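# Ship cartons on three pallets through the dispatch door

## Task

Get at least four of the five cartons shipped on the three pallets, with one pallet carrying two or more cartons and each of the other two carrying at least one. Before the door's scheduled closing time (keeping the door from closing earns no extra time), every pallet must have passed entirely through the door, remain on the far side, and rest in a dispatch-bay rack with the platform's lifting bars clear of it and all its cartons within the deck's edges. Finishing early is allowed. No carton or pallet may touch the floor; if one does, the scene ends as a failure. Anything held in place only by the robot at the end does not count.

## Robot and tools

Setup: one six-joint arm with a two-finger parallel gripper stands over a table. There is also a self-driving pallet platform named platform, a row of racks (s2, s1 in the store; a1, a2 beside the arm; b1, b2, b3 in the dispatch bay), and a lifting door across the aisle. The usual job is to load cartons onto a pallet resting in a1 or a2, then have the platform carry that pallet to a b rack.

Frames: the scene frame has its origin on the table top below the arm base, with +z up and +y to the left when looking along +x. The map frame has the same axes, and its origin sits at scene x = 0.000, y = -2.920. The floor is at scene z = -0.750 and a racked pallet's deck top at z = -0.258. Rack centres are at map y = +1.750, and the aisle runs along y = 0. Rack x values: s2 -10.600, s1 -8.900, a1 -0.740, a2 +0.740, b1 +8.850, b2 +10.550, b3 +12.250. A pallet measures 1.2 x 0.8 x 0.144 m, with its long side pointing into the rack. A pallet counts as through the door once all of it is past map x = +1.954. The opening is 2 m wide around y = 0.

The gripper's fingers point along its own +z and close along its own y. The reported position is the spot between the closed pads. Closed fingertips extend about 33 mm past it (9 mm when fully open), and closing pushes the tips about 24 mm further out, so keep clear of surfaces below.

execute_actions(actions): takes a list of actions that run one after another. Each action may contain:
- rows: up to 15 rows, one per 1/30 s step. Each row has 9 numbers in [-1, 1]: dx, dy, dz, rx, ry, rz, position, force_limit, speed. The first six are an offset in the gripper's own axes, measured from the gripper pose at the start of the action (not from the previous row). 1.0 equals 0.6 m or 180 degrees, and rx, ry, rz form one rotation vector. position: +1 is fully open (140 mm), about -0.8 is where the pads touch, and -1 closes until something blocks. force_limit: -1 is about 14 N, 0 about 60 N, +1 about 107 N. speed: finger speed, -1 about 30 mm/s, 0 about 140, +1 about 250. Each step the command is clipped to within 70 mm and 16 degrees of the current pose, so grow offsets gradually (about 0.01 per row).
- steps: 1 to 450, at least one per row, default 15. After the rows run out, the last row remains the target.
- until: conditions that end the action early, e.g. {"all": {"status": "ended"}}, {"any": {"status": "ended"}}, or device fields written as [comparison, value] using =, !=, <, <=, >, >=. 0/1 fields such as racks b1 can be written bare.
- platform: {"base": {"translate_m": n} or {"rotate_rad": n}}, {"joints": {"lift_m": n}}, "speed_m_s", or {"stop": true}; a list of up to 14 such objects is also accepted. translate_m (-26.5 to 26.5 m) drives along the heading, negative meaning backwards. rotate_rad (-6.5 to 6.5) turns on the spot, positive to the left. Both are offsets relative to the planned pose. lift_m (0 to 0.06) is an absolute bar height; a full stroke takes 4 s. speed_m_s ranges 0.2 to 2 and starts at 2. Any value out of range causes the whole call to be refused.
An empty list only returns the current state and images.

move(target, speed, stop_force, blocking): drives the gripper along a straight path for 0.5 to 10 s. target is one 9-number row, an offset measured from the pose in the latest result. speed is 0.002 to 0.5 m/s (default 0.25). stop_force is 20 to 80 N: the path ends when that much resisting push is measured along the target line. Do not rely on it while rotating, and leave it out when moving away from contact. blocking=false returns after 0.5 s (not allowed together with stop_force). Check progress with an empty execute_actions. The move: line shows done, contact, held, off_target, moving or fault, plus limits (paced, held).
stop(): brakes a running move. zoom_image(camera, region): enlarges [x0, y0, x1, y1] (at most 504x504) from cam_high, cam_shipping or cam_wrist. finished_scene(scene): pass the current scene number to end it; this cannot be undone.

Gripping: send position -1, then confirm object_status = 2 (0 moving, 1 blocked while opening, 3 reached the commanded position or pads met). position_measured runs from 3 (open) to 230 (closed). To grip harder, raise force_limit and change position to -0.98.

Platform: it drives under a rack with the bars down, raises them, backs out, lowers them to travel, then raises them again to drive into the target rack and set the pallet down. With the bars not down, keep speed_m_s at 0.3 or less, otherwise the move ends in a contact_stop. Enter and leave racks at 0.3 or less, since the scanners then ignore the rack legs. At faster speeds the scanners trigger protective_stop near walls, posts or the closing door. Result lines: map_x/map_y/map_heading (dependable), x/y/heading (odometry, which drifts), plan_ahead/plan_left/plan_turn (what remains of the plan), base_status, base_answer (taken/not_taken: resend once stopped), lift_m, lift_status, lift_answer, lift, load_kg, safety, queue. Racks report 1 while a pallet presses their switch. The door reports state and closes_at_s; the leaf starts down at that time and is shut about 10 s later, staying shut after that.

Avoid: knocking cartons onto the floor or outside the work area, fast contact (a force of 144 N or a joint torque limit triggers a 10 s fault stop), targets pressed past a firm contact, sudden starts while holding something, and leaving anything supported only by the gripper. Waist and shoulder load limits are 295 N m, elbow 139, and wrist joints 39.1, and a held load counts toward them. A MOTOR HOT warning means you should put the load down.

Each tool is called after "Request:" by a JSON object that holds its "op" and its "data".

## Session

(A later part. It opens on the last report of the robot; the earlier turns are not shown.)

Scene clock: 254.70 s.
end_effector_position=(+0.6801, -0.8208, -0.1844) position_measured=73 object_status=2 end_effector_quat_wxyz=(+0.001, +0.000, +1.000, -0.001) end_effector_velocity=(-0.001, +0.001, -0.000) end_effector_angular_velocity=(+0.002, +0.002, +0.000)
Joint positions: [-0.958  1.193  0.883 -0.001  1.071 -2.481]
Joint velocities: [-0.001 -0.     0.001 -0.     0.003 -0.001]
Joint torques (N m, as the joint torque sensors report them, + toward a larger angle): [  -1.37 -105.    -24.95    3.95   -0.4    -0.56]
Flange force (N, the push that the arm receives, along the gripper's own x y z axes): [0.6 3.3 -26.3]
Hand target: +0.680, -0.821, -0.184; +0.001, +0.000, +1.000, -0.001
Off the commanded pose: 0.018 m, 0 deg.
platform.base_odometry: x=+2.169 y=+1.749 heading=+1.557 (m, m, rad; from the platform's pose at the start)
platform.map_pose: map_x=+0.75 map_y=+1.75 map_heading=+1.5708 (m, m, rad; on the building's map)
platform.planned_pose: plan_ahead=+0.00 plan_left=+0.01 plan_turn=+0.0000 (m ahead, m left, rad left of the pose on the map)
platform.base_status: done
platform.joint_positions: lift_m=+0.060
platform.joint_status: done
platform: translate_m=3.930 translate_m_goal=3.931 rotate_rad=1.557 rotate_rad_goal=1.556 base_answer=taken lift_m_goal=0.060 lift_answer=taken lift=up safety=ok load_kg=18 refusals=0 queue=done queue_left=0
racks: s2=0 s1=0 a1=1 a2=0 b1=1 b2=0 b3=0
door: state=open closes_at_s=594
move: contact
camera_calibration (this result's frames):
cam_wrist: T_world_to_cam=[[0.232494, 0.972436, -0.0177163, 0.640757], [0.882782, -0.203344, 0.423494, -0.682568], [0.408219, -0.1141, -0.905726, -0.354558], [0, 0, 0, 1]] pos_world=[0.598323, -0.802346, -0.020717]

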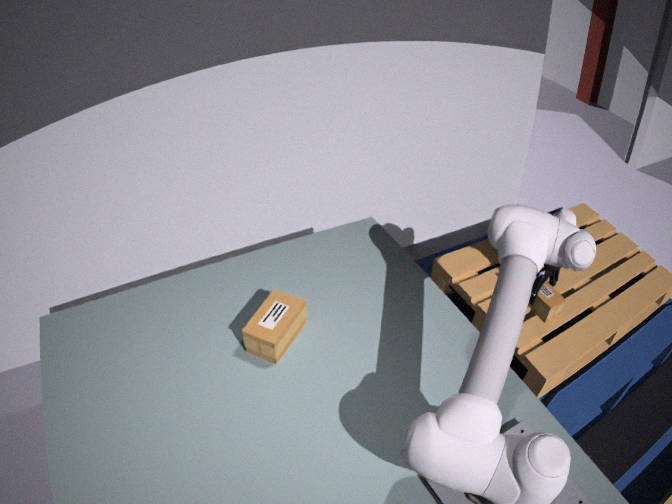

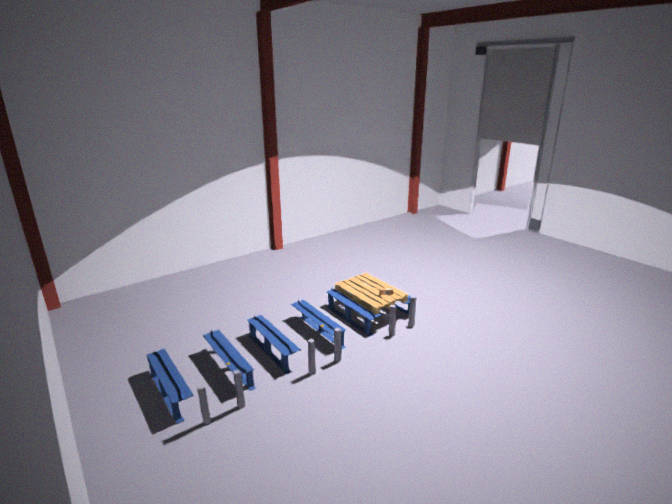

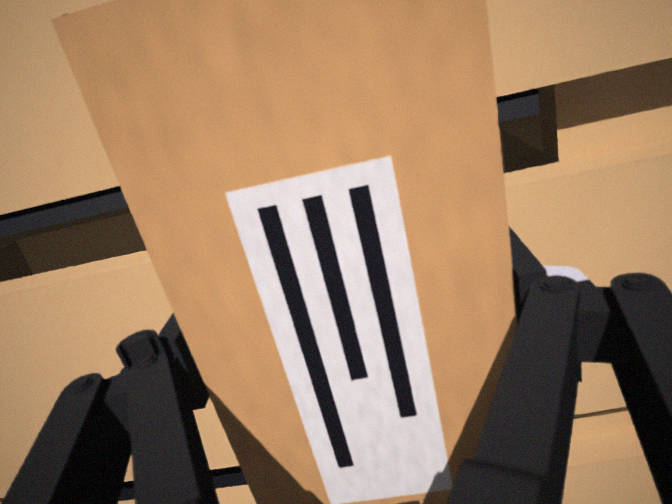

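Request:
{"op": "execute_actions", "data": {"actions": [{"rows":[[0,0,-0.002,0,0,0,1,0,0]],"steps":18}]}}

Request:
{"op": "move", "data": {"target": [0,0,-0.35,0,0,0,1,0,0], "speed": 0.4}}

Request:
{"op": "execute_actions", "data": {"actions": [{"platform":[{"base":{"translate_m":-1.75},"speed_m_s":0.3},{"base":{"rotate_rad":-1.5708},"joints":{"lift_m":0},"speed_m_s":2},{"base":{"translate_m":9.81}},{"base":{"rotate_rad":1.5708},"joints":{"lift_m":0.06}},{"base":{"translate_m":1.75},"speed_m_s":0.3},{"joints":{"lift_m":0}},{"base":{"translate_m":-1.75}},{"base":{"rotate_rad":-1.5708},"speed_m_s":2},{"base":{"translate_m":-11.29}},{"base":{"rotate_rad":1.5708}},{"base":{"translate_m":1.75},"speed_m_s":0.3},{"joints":{"lift_m":0.06}},{"base":{"translate_m":-1.75}},{"base":{"rotate_rad":-1.5708},"joints":{"lift_m":0},"speed_m_s":2}],"steps":1}]}}

Request:
{"op": "move", "data": {"target": [0.3,0.6,-0.45,0,0,0,1,0,0], "speed": 0.25}}

Scene clock: 261.27 s.
end_effector_position=(+0.6801, -0.8208, -0.1833) position_measured=3 object_status=3 end_effector_quat_wxyz=(+0.001, +0.000, +1.000, -0.001) end_effector_velocity=(-0.000, -0.001, +0.001) end_effector_angular_velocity=(-0.000, -0.003, -0.003)
Joint positions: [-0.958  1.192  0.884 -0.001  1.072 -2.481]
Joint velocities: [-0.002 -0.001 -0.     0.002 -0.001 -0.   ]
Joint torques (N m, as the joint torque sensors report them, + toward a larger angle): [   0.24 -131.34  -37.07    3.95    0.     -0.25]
Flange force (N, the push that the arm receives, along the gripper's own x y z axes): [2.8 2.7 -1.7]
Hand target: +0.680, -0.821, -0.183; +0.001, +0.000, +1.000, -0.001
Off the commanded pose: 0.000 m, 0 deg.
platform.base_odometry: x=+2.169 y=+1.749 heading=+1.557 (m, m, rad; from the platform's pose at the start)
platform.map_pose: map_x=+0.75 map_y=+1.75 map_heading=+1.5708 (m, m, rad; on the building's map)
platform.planned_pose: plan_ahead=+0.00 plan_left=+0.01 plan_turn=+0.0000 (m ahead, m left, rad left of the pose on the map)
platform.base_status: done
platform.joint_positions: lift_m=+0.060
platform.joint_status: done
platform: translate_m=3.930 translate_m_goal=3.931 rotate_rad=1.557 rotate_rad_goal=1.556 base_answer=taken lift_m_goal=0.060 lift_answer=taken lift=up safety=ok load_kg=18 refusals=0 queue=done queue_left=0
racks: s2=0 s1=0 a1=1 a2=0 b1=1 b2=0 b3=0
door: state=open closes_at_s=594
camera_calibration (this result's frames):
cam_wrist: T_world_to_cam=[[0.232551, 0.972425, -0.0176194, 0.640716], [0.882754, -0.203433, 0.423511, -0.683102], [0.408248, -0.114041, -0.90572, -0.353465], [0, 0, 0, 1]] pos_world=[0.598313, -0.802323, -0.0195505]

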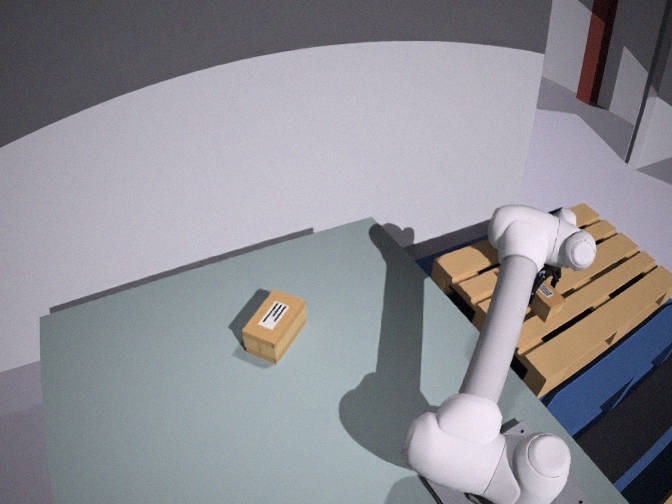

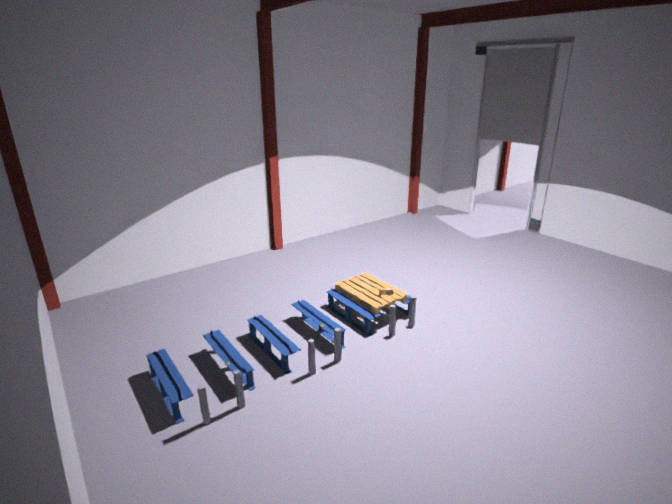

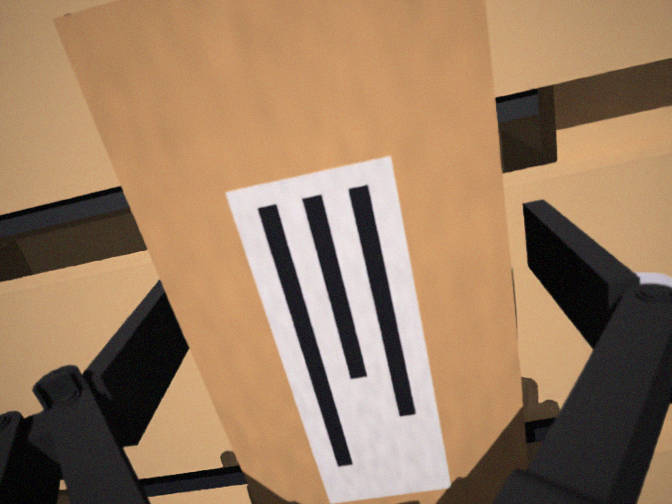

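Scene clock: 262.23 s.
end_effector_position=(+0.6796, -0.8201, +0.0268) position_measured=3 object_status=3 end_effector_quat_wxyz=(+0.001, +0.000, +1.000, -0.001) end_effector_velocity=(-0.001, -0.001, -0.002) end_effector_angular_velocity=(+0.002, +0.002, -0.002)
Joint positions: [-0.957  1.023  0.827 -0.001  1.298 -2.481]
Joint velocities: [-0.001  0.002 -0.    -0.     0.001  0.001]
Joint torques (N m, as the joint torque sensors report them, + toward a larger angle): [   1.4  -126.95  -40.5     4.32   -0.05   -0.16]
Flange force (N, the push that the arm receives, along the gripper's own x y z axes): [2.7 1.4 0.7]
Hand target: +0.680, -0.820, +0.027; +0.001, +0.000, +1.000, -0.001
Off the commanded pose: 0.000 m, 0 deg.
platform.base_odometry: x=+2.169 y=+1.749 heading=+1.557 (m, m, rad; from the platform's pose at the start)
platform.map_pose: map_x=+0.75 map_y=+1.75 map_heading=+1.5708 (m, m, rad; on the building's map)
platform.planned_pose: plan_ahead=+0.00 plan_left=+0.01 plan_turn=+0.0000 (m ahead, m left, rad left of the pose on the map)
platform.base_status: done
platform.joint_positions: lift_m=+0.060
platform.joint_status: done
platform: translate_m=3.930 translate_m_goal=3.931 rotate_rad=1.557 rotate_rad_goal=1.556 base_answer=taken lift_m_goal=0.060 lift_answer=taken lift=up safety=ok load_kg=18 refusals=0 queue=done queue_left=0
racks: s2=0 s1=0 a1=1 a2=0 b1=1 b2=0 b3=0
door: state=open closes_at_s=594
move: done
camera_calibration (this result's frames):
cam_wrist: T_world_to_cam=[[0.232589, 0.972414, -0.0176787, 0.64387], [0.882689, -0.203426, 0.423649, -0.771474], [0.408366, -0.114141, -0.905654, -0.163073], [0, 0, 0, 1]] pos_world=[0.597808, -0.801659, 0.190529]

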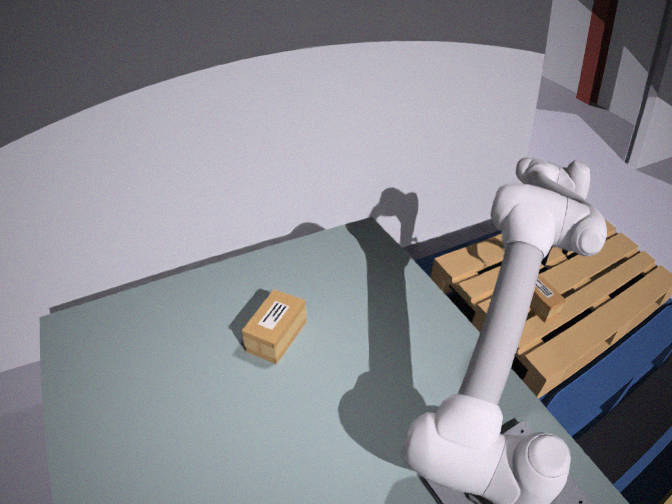

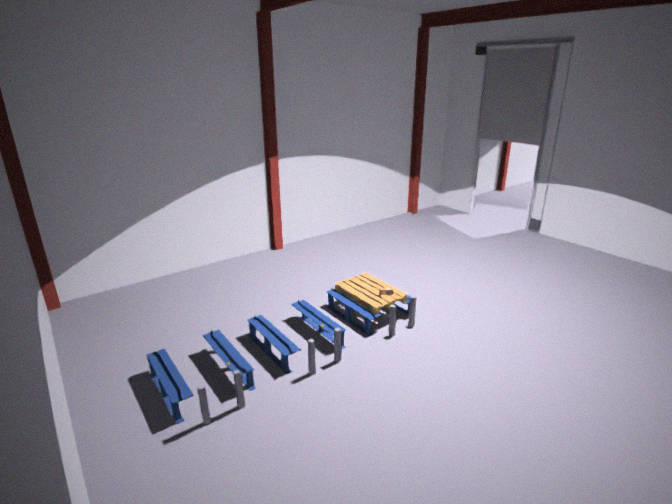

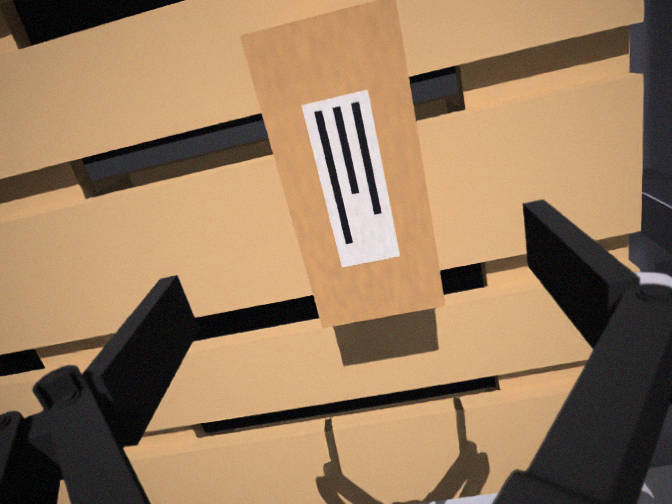

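Scene clock: 262.27 s.
end_effector_position=(+0.6796, -0.8201, +0.0268) position_measured=3 object_status=3 end_effector_quat_wxyz=(+0.001, +0.000, +1.000, -0.001) end_effector_velocity=(+0.001, +0.001, -0.000) end_effector_angular_velocity=(-0.001, +0.001, +0.003)
Joint positions: [-0.957  1.023  0.827 -0.001  1.298 -2.481]
Joint velocities: [ 0.002  0.    -0.    -0.001 -0.    -0.   ]
Joint torques (N m, as the joint torque sensors report them, + toward a larger angle): [   2.22 -126.81  -41.15    4.37    0.02   -0.18]
Flange force (N, the push that the arm receives, along the gripper's own x y z axes): [5.4 5.0 -0.6]
Hand target: +0.680, -0.820, +0.027; +0.001, +0.000, +1.000, -0.001
Off the commanded pose: 0.000 m, 0 deg.
platform.base_odometry: x=+2.169 y=+1.749 heading=+1.557 (m, m, rad; from the platform's pose at the start)
platform.map_pose: map_x=+0.75 map_y=+1.75 map_heading=+1.5708 (m, m, rad; on the building's map)
platform.planned_pose: plan_ahead=-1.75 plan_left=+0.01 plan_turn=+0.0000 (m ahead, m left, rad left of the pose on the map)
platform.base_status: moving
platform.joint_positions: lift_m=+0.060
platform.joint_status: done
platform: translate_m=3.930 translate_m_goal=2.180 rotate_rad=1.557 rotate_rad_goal=1.556 base_answer=taken lift_m_goal=0.060 lift_answer=taken lift=up safety=ok load_kg=18 refusals=0 queue=running queue_left=13
racks: s2=0 s1=0 a1=1 a2=0 b1=1 b2=0 b3=0
door: state=open closes_at_s=594
camera_calibration (this result's frames):
cam_wrist: T_world_to_cam=[[0.232588, 0.972415, -0.0176592, 0.643867], [0.882697, -0.203436, 0.423627, -0.771471], [0.408348, -0.114118, -0.905665, -0.163069], [0, 0, 0, 1]] pos_world=[0.597809, -0.801661, 0.1905]

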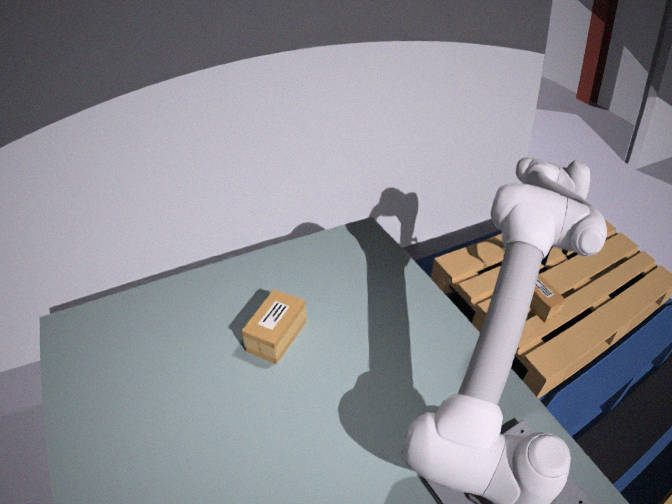

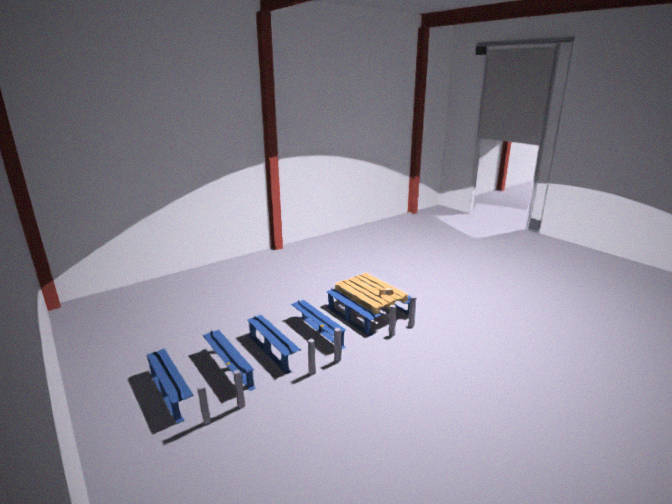

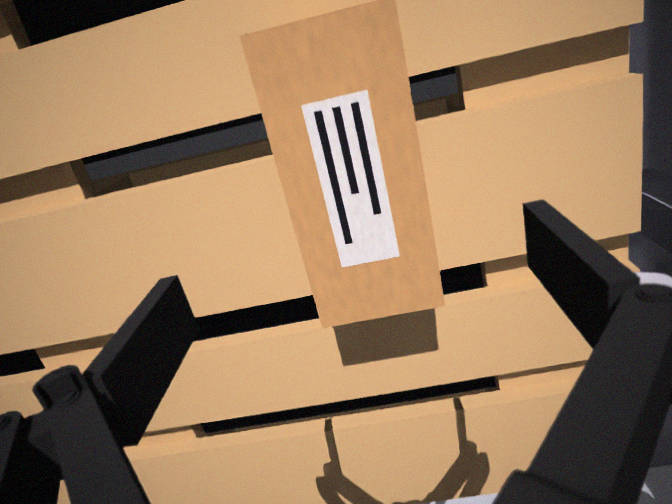

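Scene clock: 264.60 s.
end_effector_position=(+0.4991, -0.4589, +0.2948) position_measured=3 object_status=3 end_effector_quat_wxyz=(+0.001, +0.000, +1.000, -0.001) end_effector_velocity=(-0.001, -0.001, +0.001) end_effector_angular_velocity=(-0.001, -0.000, -0.002)
Joint positions: [-0.841  0.239  1.625 -0.     1.284 -2.364]
Joint velocities: [-0.002 -0.001 -0.    -0.001 -0.     0.   ]
Joint torques (N m, as the joint torque sensors report them, + toward a larger angle): [  2.4  -62.53 -40.91   4.19   0.    -0.27]
Flange force (N, the push that the arm receives, along the gripper's own x y z axes): [5.9 -0.2 -0.1]
Hand target: +0.499, -0.459, +0.295; +0.001, +0.000, +1.000, -0.001
Off the commanded pose: 0.001 m, 0 deg.
platform.base_odometry: x=+2.159 y=+1.166 heading=+1.554 (m, m, rad; from the platform's pose at the start)
platform.map_pose: map_x=+0.74 map_y=+1.16 map_heading=+1.5708 (m, m, rad; on the building's map)
platform.planned_pose: plan_ahead=-1.16 plan_left=+0.00 plan_turn=+0.0000 (m ahead, m left, rad left of the pose on the map)
platform.base_status: moving
platform.joint_positions: lift_m=+0.060
platform.joint_status: done
platform: translate_m=3.337 translate_m_goal=2.180 rotate_rad=1.554 rotate_rad_goal=1.555 base_answer=taken lift_m_goal=0.060 lift_answer=taken lift=up safety=ok load_kg=18 refusals=0 queue=running queue_left=13
racks: s2=0 s1=0 a1=1 a2=0 b1=1 b2=0 b3=0
door: state=open closes_at_s=594
move: done
camera_calibration (this result's frames):
cam_wrist: T_world_to_cam=[[0.232644, 0.972404, -0.0175289, 0.339279], [0.882654, -0.203534, 0.423669, -0.65225], [0.40841, -0.114036, -0.905647, 0.194628], [0, 0, 0, 1]] pos_world=[0.417292, -0.440477, 0.458549]

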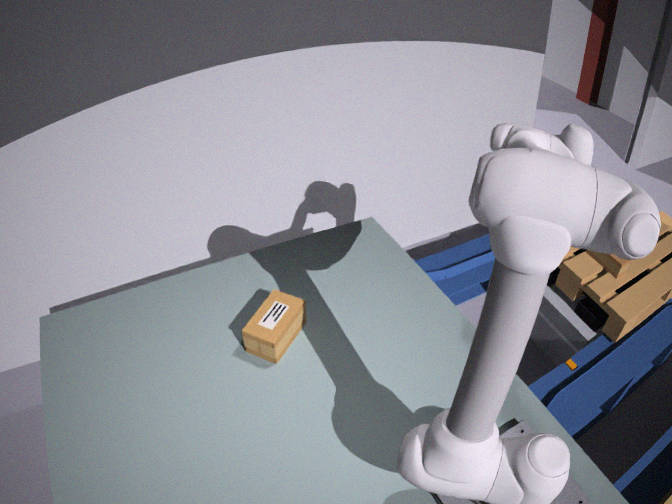

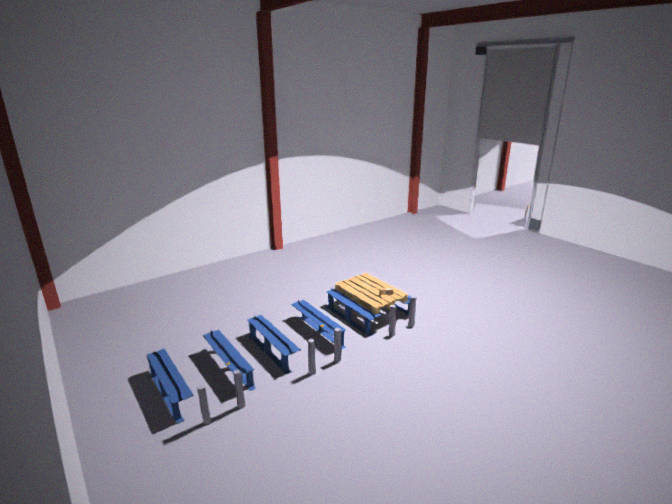

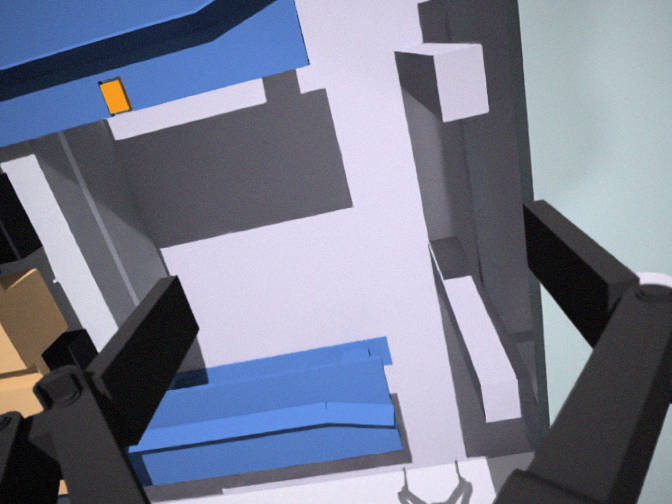

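Request:
{"op": "execute_actions", "data": {"actions": [{"steps":450,"until":{"racks":{"b2":1}}},{"steps":450,"until":{"racks":{"b2":1}}},{"steps":300,"until":{"racks":{"b2":1}}}]}}

Scene clock: 296.17 s.
end_effector_position=(+0.4991, -0.4589, +0.2949) position_measured=3 object_status=3 end_effector_quat_wxyz=(+0.001, +0.000, +1.000, -0.001) end_effector_velocity=(+0.001, +0.001, -0.001) end_effector_angular_velocity=(+0.001, +0.001, +0.001)
Joint positions: [-0.841  0.239  1.625 -0.     1.284 -2.364]
Joint velocities: [ 0.002  0.001 -0.    -0.     0.     0.001]
Joint torques (N m, as the joint torque sensors report them, + toward a larger angle): [  0.84 -63.33 -40.47   4.29  -0.01  -0.29]
Flange force (N, the push that the arm receives, along the gripper's own x y z axes): [1.4 -0.2 0.8]
Flange force at the end of the 1st action (N, along the gripper's axes at the end of the call): [2.3 0.4 0.9]
Flange force at the end of the 2nd action (N, along the gripper's axes at the end of the call): [3.2 -1.5 0.5]
Hand target: +0.499, -0.459, +0.295; +0.001, +0.000, +1.000, -0.001
Off the commanded pose: 0.000 m, 0 deg.
platform.base_odometry: x=+11.967 y=+1.620 heading=+1.561 (m, m, rad; from the platform's pose at the start)
platform.map_pose: map_x=+10.55 map_y=+1.75 map_heading=+1.5708 (m, m, rad; on the building's map)
platform.planned_pose: plan_ahead=+0.00 plan_left=+0.00 plan_turn=+0.0000 (m ahead, m left, rad left of the pose on the map)
platform.base_status: done
platform.joint_positions: lift_m=+0.041
platform.joint_status: moving
platform: translate_m=13.760 translate_m_goal=13.760 rotate_rad=1.561 rotate_rad_goal=1.560 base_answer=taken lift_m_goal=0.000 lift_answer=taken lift=between safety=ok load_kg=-14 refusals=0 queue=running queue_left=8
racks: s2=0 s1=0 a1=1 a2=0 b1=1 b2=1 b3=0
door: state=open closes_at_s=594
camera_calibration (this result's frames):
cam_wrist: T_world_to_cam=[[0.232592, 0.972415, -0.017598, 0.339329], [0.882686, -0.203463, 0.423636, -0.652223], [0.40837, -0.114068, -0.905661, 0.194648], [0, 0, 0, 1]] pos_world=[0.417295, -0.440469, 0.458562]

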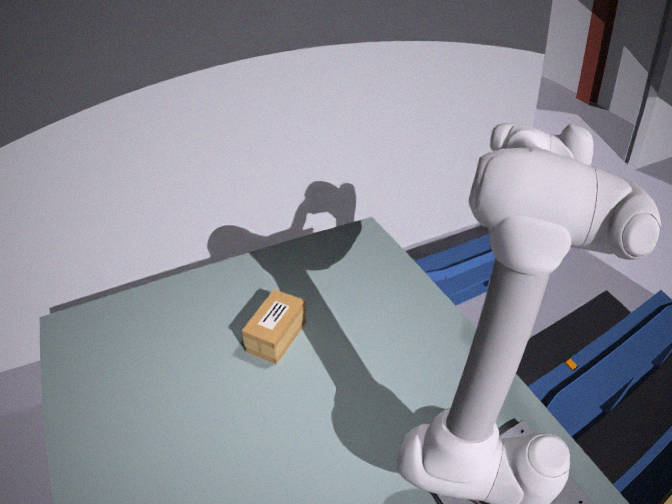

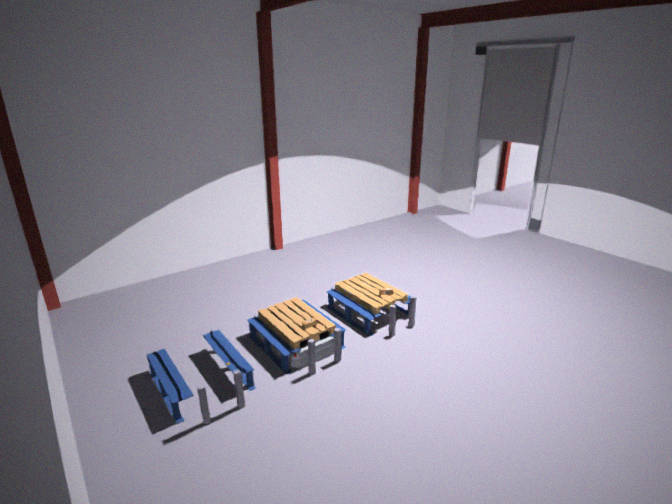

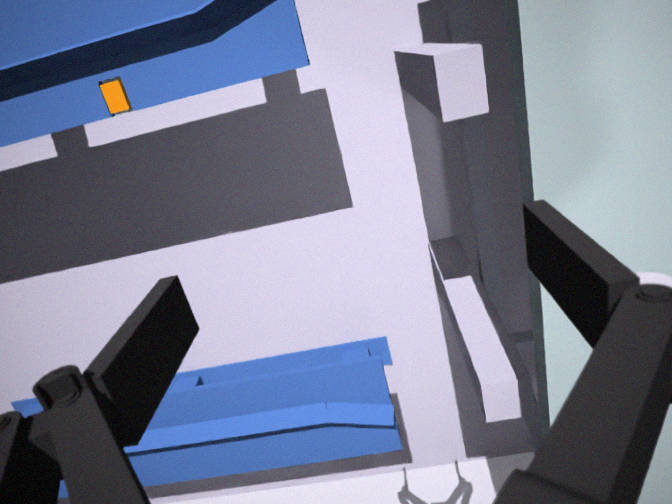

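Request:
{"op": "execute_actions", "data": {"actions": [{"steps":450,"until":{"platform":{"queue":["!=","running"]}}},{"steps":450,"until":{"platform":{"queue":["!=","running"]}}},{"steps":200,"until":{"platform":{"queue":["!=","running"]}}}]}}

Scene clock: 335.90 s.
end_effector_position=(+0.4991, -0.4589, +0.2949) position_measured=3 object_status=3 end_effector_quat_wxyz=(+0.001, +0.000, +1.000, -0.001) end_effector_velocity=(+0.001, +0.001, +0.000) end_effector_angular_velocity=(+0.000, -0.002, +0.001)
Joint positions: [-0.841  0.239  1.625 -0.     1.284 -2.364]
Joint velocities: [ 0.002 -0.     0.     0.001 -0.001  0.   ]
Joint torques (N m, as the joint torque sensors report them, + toward a larger angle): [  0.72 -62.79 -41.24   4.38  -0.01  -0.28]
Flange force (N, the push that the arm receives, along the gripper's own x y z axes): [3.3 2.5 0.9]
Flange force at the end of the 1st action (N, along the gripper's axes at the end of the call): [3.1 0.7 0.8]
Flange force at the end of the 2nd action (N, along the gripper's axes at the end of the call): [3.2 -1.4 1.6]
Hand target: +0.499, -0.459, +0.295; +0.001, +0.000, +1.000, -0.001
Off the commanded pose: 0.000 m, 0 deg.
platform.base_odometry: x=+0.682 y=+1.703 heading=+1.555 (m, m, rad; from the platform's pose at the start)
platform.map_pose: map_x=-0.74 map_y=+1.68 map_heading=+1.5708 (m, m, rad; on the building's map)
platform.planned_pose: plan_ahead=-1.68 plan_left=+0.00 plan_turn=+0.0000 (m ahead, m left, rad left of the pose on the map)
platform.base_status: moving
platform.joint_positions: lift_m=+0.060
platform.joint_status: done
platform: translate_m=2.387 translate_m_goal=0.700 rotate_rad=1.555 rotate_rad_goal=1.554 base_answer=taken lift_m_goal=0.060 lift_answer=taken lift=up safety=ok load_kg=19 refusals=0 queue=running queue_left=1
racks: s2=0 s1=0 a1=0 a2=0 b1=1 b2=1 b3=0
door: state=open closes_at_s=594
camera_calibration (this result's frames):
cam_wrist: T_world_to_cam=[[0.232592, 0.972415, -0.017598, 0.339329], [0.882686, -0.203463, 0.423636, -0.652223], [0.40837, -0.114068, -0.905661, 0.194648], [0, 0, 0, 1]] pos_world=[0.417295, -0.440469, 0.458562]

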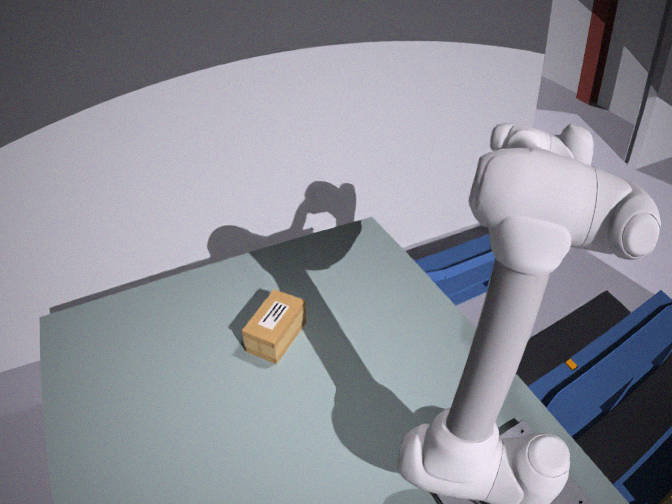

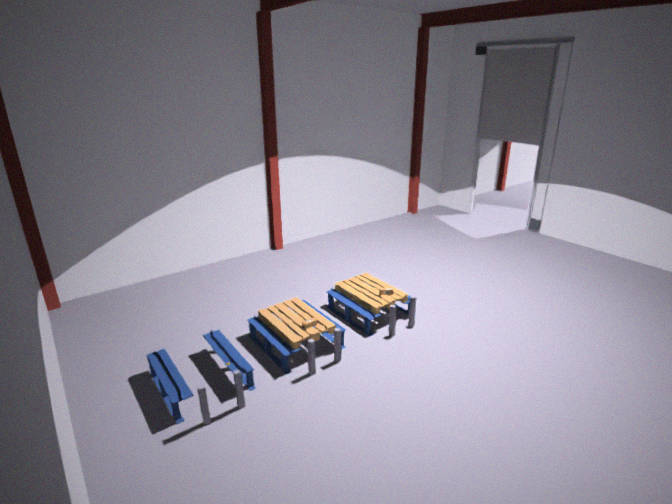

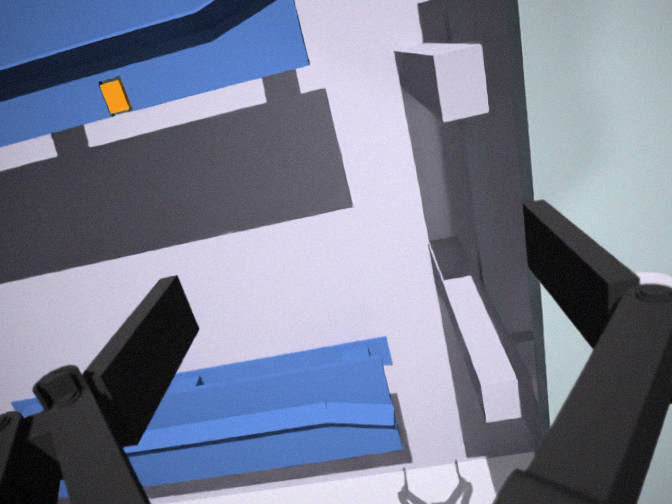

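Request:
{"op": "execute_actions", "data": {"actions": [{"steps":450,"until":{"platform":{"queue":"done"}}},{"platform":[{"base":{"translate_m":12.99}},{"base":{"rotate_rad":1.5708},"joints":{"lift_m":0.06}},{"base":{"translate_m":1.75},"speed_m_s":0.3},{"joints":{"lift_m":0}}],"steps":450,"until":{"platform":{"queue":["!=","running"]}}},{"steps":450,"until":{"platform":{"queue":["!=","running"]}}}]}}

Scene clock: 373.33 s.
end_effector_position=(+0.4991, -0.4589, +0.2949) position_measured=3 object_status=3 end_effector_quat_wxyz=(+0.001, +0.000, +1.000, -0.001) end_effector_velocity=(+0.001, +0.001, +0.000) end_effector_angular_velocity=(-0.001, -0.000, +0.002)
Joint positions: [-0.841  0.239  1.625 -0.     1.284 -2.364]
Joint velocities: [ 0.003 -0.001  0.    -0.    -0.     0.   ]
Joint torques (N m, as the joint torque sensors report them, + toward a larger angle): [  1.89 -63.29 -40.56   4.24  -0.12  -0.23]
Flange force (N, the push that the arm receives, along the gripper's own x y z axes): [3.0 -0.6 0.2]
Flange force at the end of the 1st action (N, along the gripper's axes at the end of the call): [3.2 1.5 0.5]
Flange force at the end of the 2nd action (N, along the gripper's axes at the end of the call): [3.3 0.3 0.4]
Hand target: +0.499, -0.459, +0.295; +0.001, +0.000, +1.000, -0.001
Off the commanded pose: 0.000 m, 0 deg.
platform.base_odometry: x=+13.667 y=+1.610 heading=+1.562 (m, m, rad; from the platform's pose at the start)
platform.map_pose: map_x=+12.25 map_y=+1.75 map_heading=+1.5708 (m, m, rad; on the building's map)
platform.planned_pose: plan_ahead=+0.00 plan_left=+0.00 plan_turn=+0.0000 (m ahead, m left, rad left of the pose on the map)
platform.base_status: done
platform.joint_positions: lift_m=+0.000
platform.joint_status: done
platform: translate_m=15.450 translate_m_goal=15.450 rotate_rad=1.562 rotate_rad_goal=1.562 base_answer=taken lift_m_goal=0.000 lift_answer=taken lift=down safety=ok load_kg=-48 refusals=0 queue=done queue_left=0
racks: s2=0 s1=0 a1=0 a2=0 b1=1 b2=1 b3=1
door: state=open closes_at_s=594
camera_calibration (this result's frames):
cam_wrist: T_world_to_cam=[[0.232592, 0.972415, -0.0175981, 0.339329], [0.882686, -0.203463, 0.423636, -0.652223], [0.40837, -0.114068, -0.905661, 0.194648], [0, 0, 0, 1]] pos_world=[0.417295, -0.440469, 0.458562]

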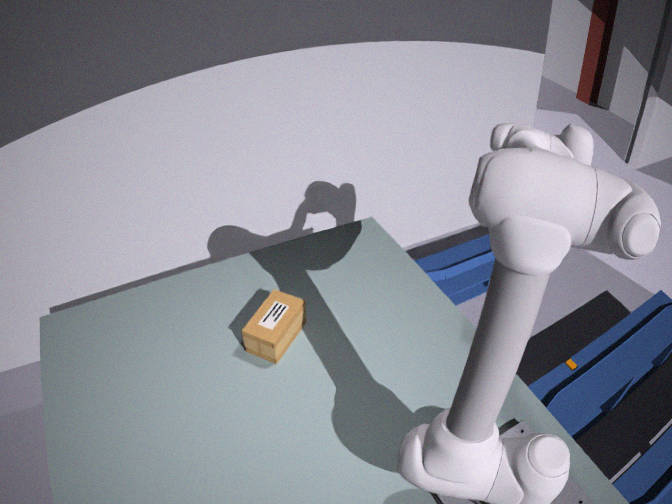

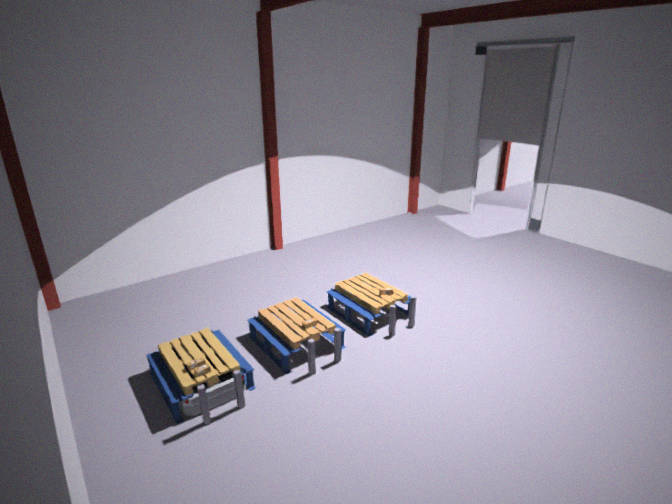

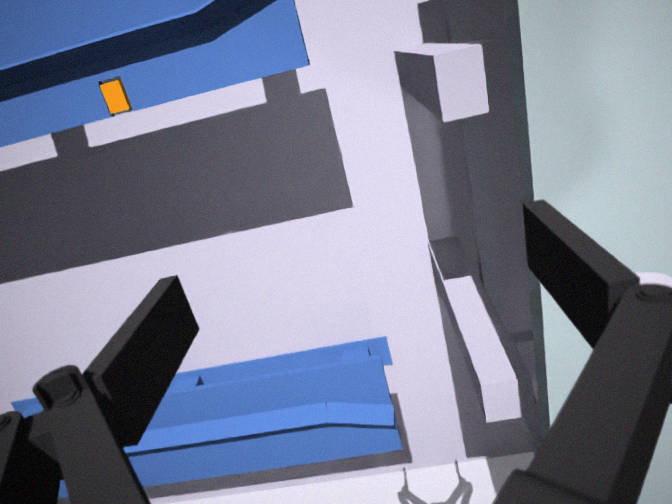

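Request:
{"op": "zoom_image", "data": {"camera": "cam_shipping", "region": [130, 260, 430, 430]}}

Request:
{"op": "zoom_image", "data": {"camera": "cam_shipping", "region": [140, 320, 270, 420]}}

Region (130, 260, 430, 430) of cam_shipping's 672x504 image, scaled by 1.680, with more detail than that image has; it fills the top 286 rows of this view, and the rest is white.

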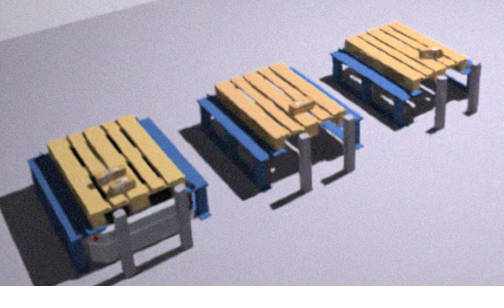

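Region (140, 320, 270, 420) of cam_shipping's 672x504 image, scaled by 3.877, with more detail than that image has; it fills the top 388 rows of this view, and the rest is white.

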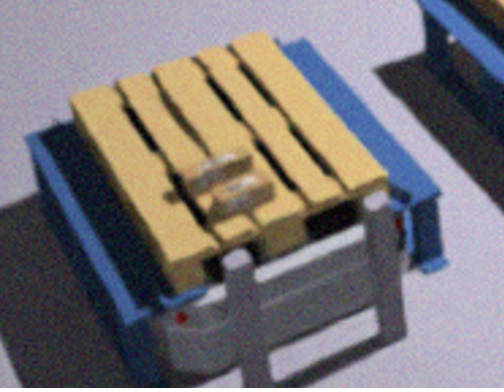

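Request:
{"op": "execute_actions", "data": {"actions": [{"platform":{"base":{"translate_m":-1.4},"speed_m_s":0.3},"steps":300,"until":{"platform":{"base_status":["!=","moving"]}}}]}}

Scene clock: 384.87 s.
end_effector_position=(+0.4991, -0.4589, +0.2949) position_measured=3 object_status=3 end_effector_quat_wxyz=(+0.001, +0.000, +1.000, -0.001) end_effector_velocity=(+0.001, +0.000, -0.000) end_effector_angular_velocity=(-0.000, -0.001, +0.001)
Joint positions: [-0.841  0.239  1.625 -0.     1.284 -2.364]
Joint velocities: [ 0.001  0.    -0.     0.    -0.001  0.   ]
Joint torques (N m, as the joint torque sensors report them, + toward a larger angle): [  0.54 -62.63 -40.96   4.19   0.06  -0.19]
Flange force (N, the push that the arm receives, along the gripper's own x y z axes): [3.2 1.7 0.8]
Hand target: +0.499, -0.459, +0.295; +0.001, +0.000, +1.000, -0.001
Off the commanded pose: 0.000 m, 0 deg.
platform.base_odometry: x=+13.655 y=+0.200 heading=+1.560 (m, m, rad; from the platform's pose at the start)
platform.map_pose: map_x=+12.25 map_y=+0.35 map_heading=+1.5708 (m, m, rad; on the building's map)
platform.planned_pose: plan_ahead=+0.00 plan_left=+0.00 plan_turn=+0.0000 (m ahead, m left, rad left of the pose on the map)
platform.base_status: done
platform.joint_positions: lift_m=+0.000
platform.joint_status: done
platform: translate_m=14.039 translate_m_goal=14.039 rotate_rad=1.560 rotate_rad_goal=1.560 base_answer=taken lift_m_goal=0.000 lift_answer=taken lift=down safety=ok load_kg=-48 refusals=0 queue=running queue_left=0
racks: s2=0 s1=0 a1=0 a2=0 b1=1 b2=1 b3=1
door: state=open closes_at_s=594
camera_calibration (this result's frames):
cam_wrist: T_world_to_cam=[[0.232592, 0.972415, -0.0175981, 0.339329], [0.882686, -0.203463, 0.423636, -0.652223], [0.40837, -0.114068, -0.905662, 0.194648], [0, 0, 0, 1]] pos_world=[0.417295, -0.440469, 0.458562]

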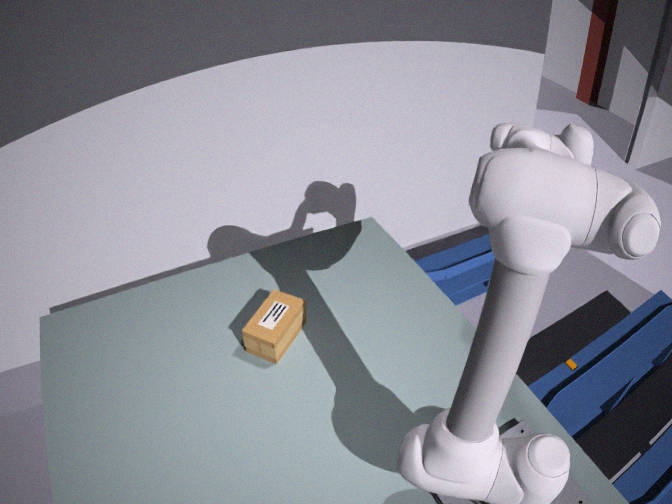

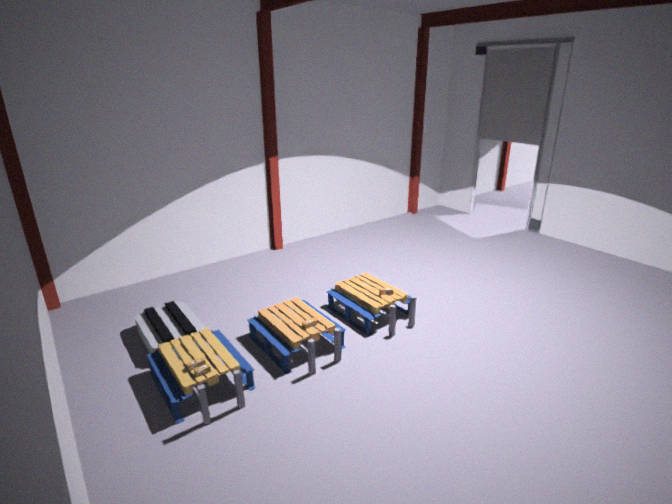

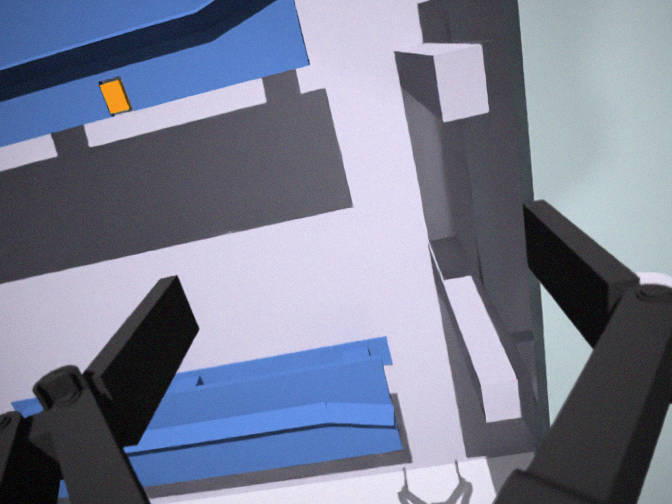

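Request:
{"op": "finished_scene", "data": {"scene": 1}}

The scene is finished: the task was done.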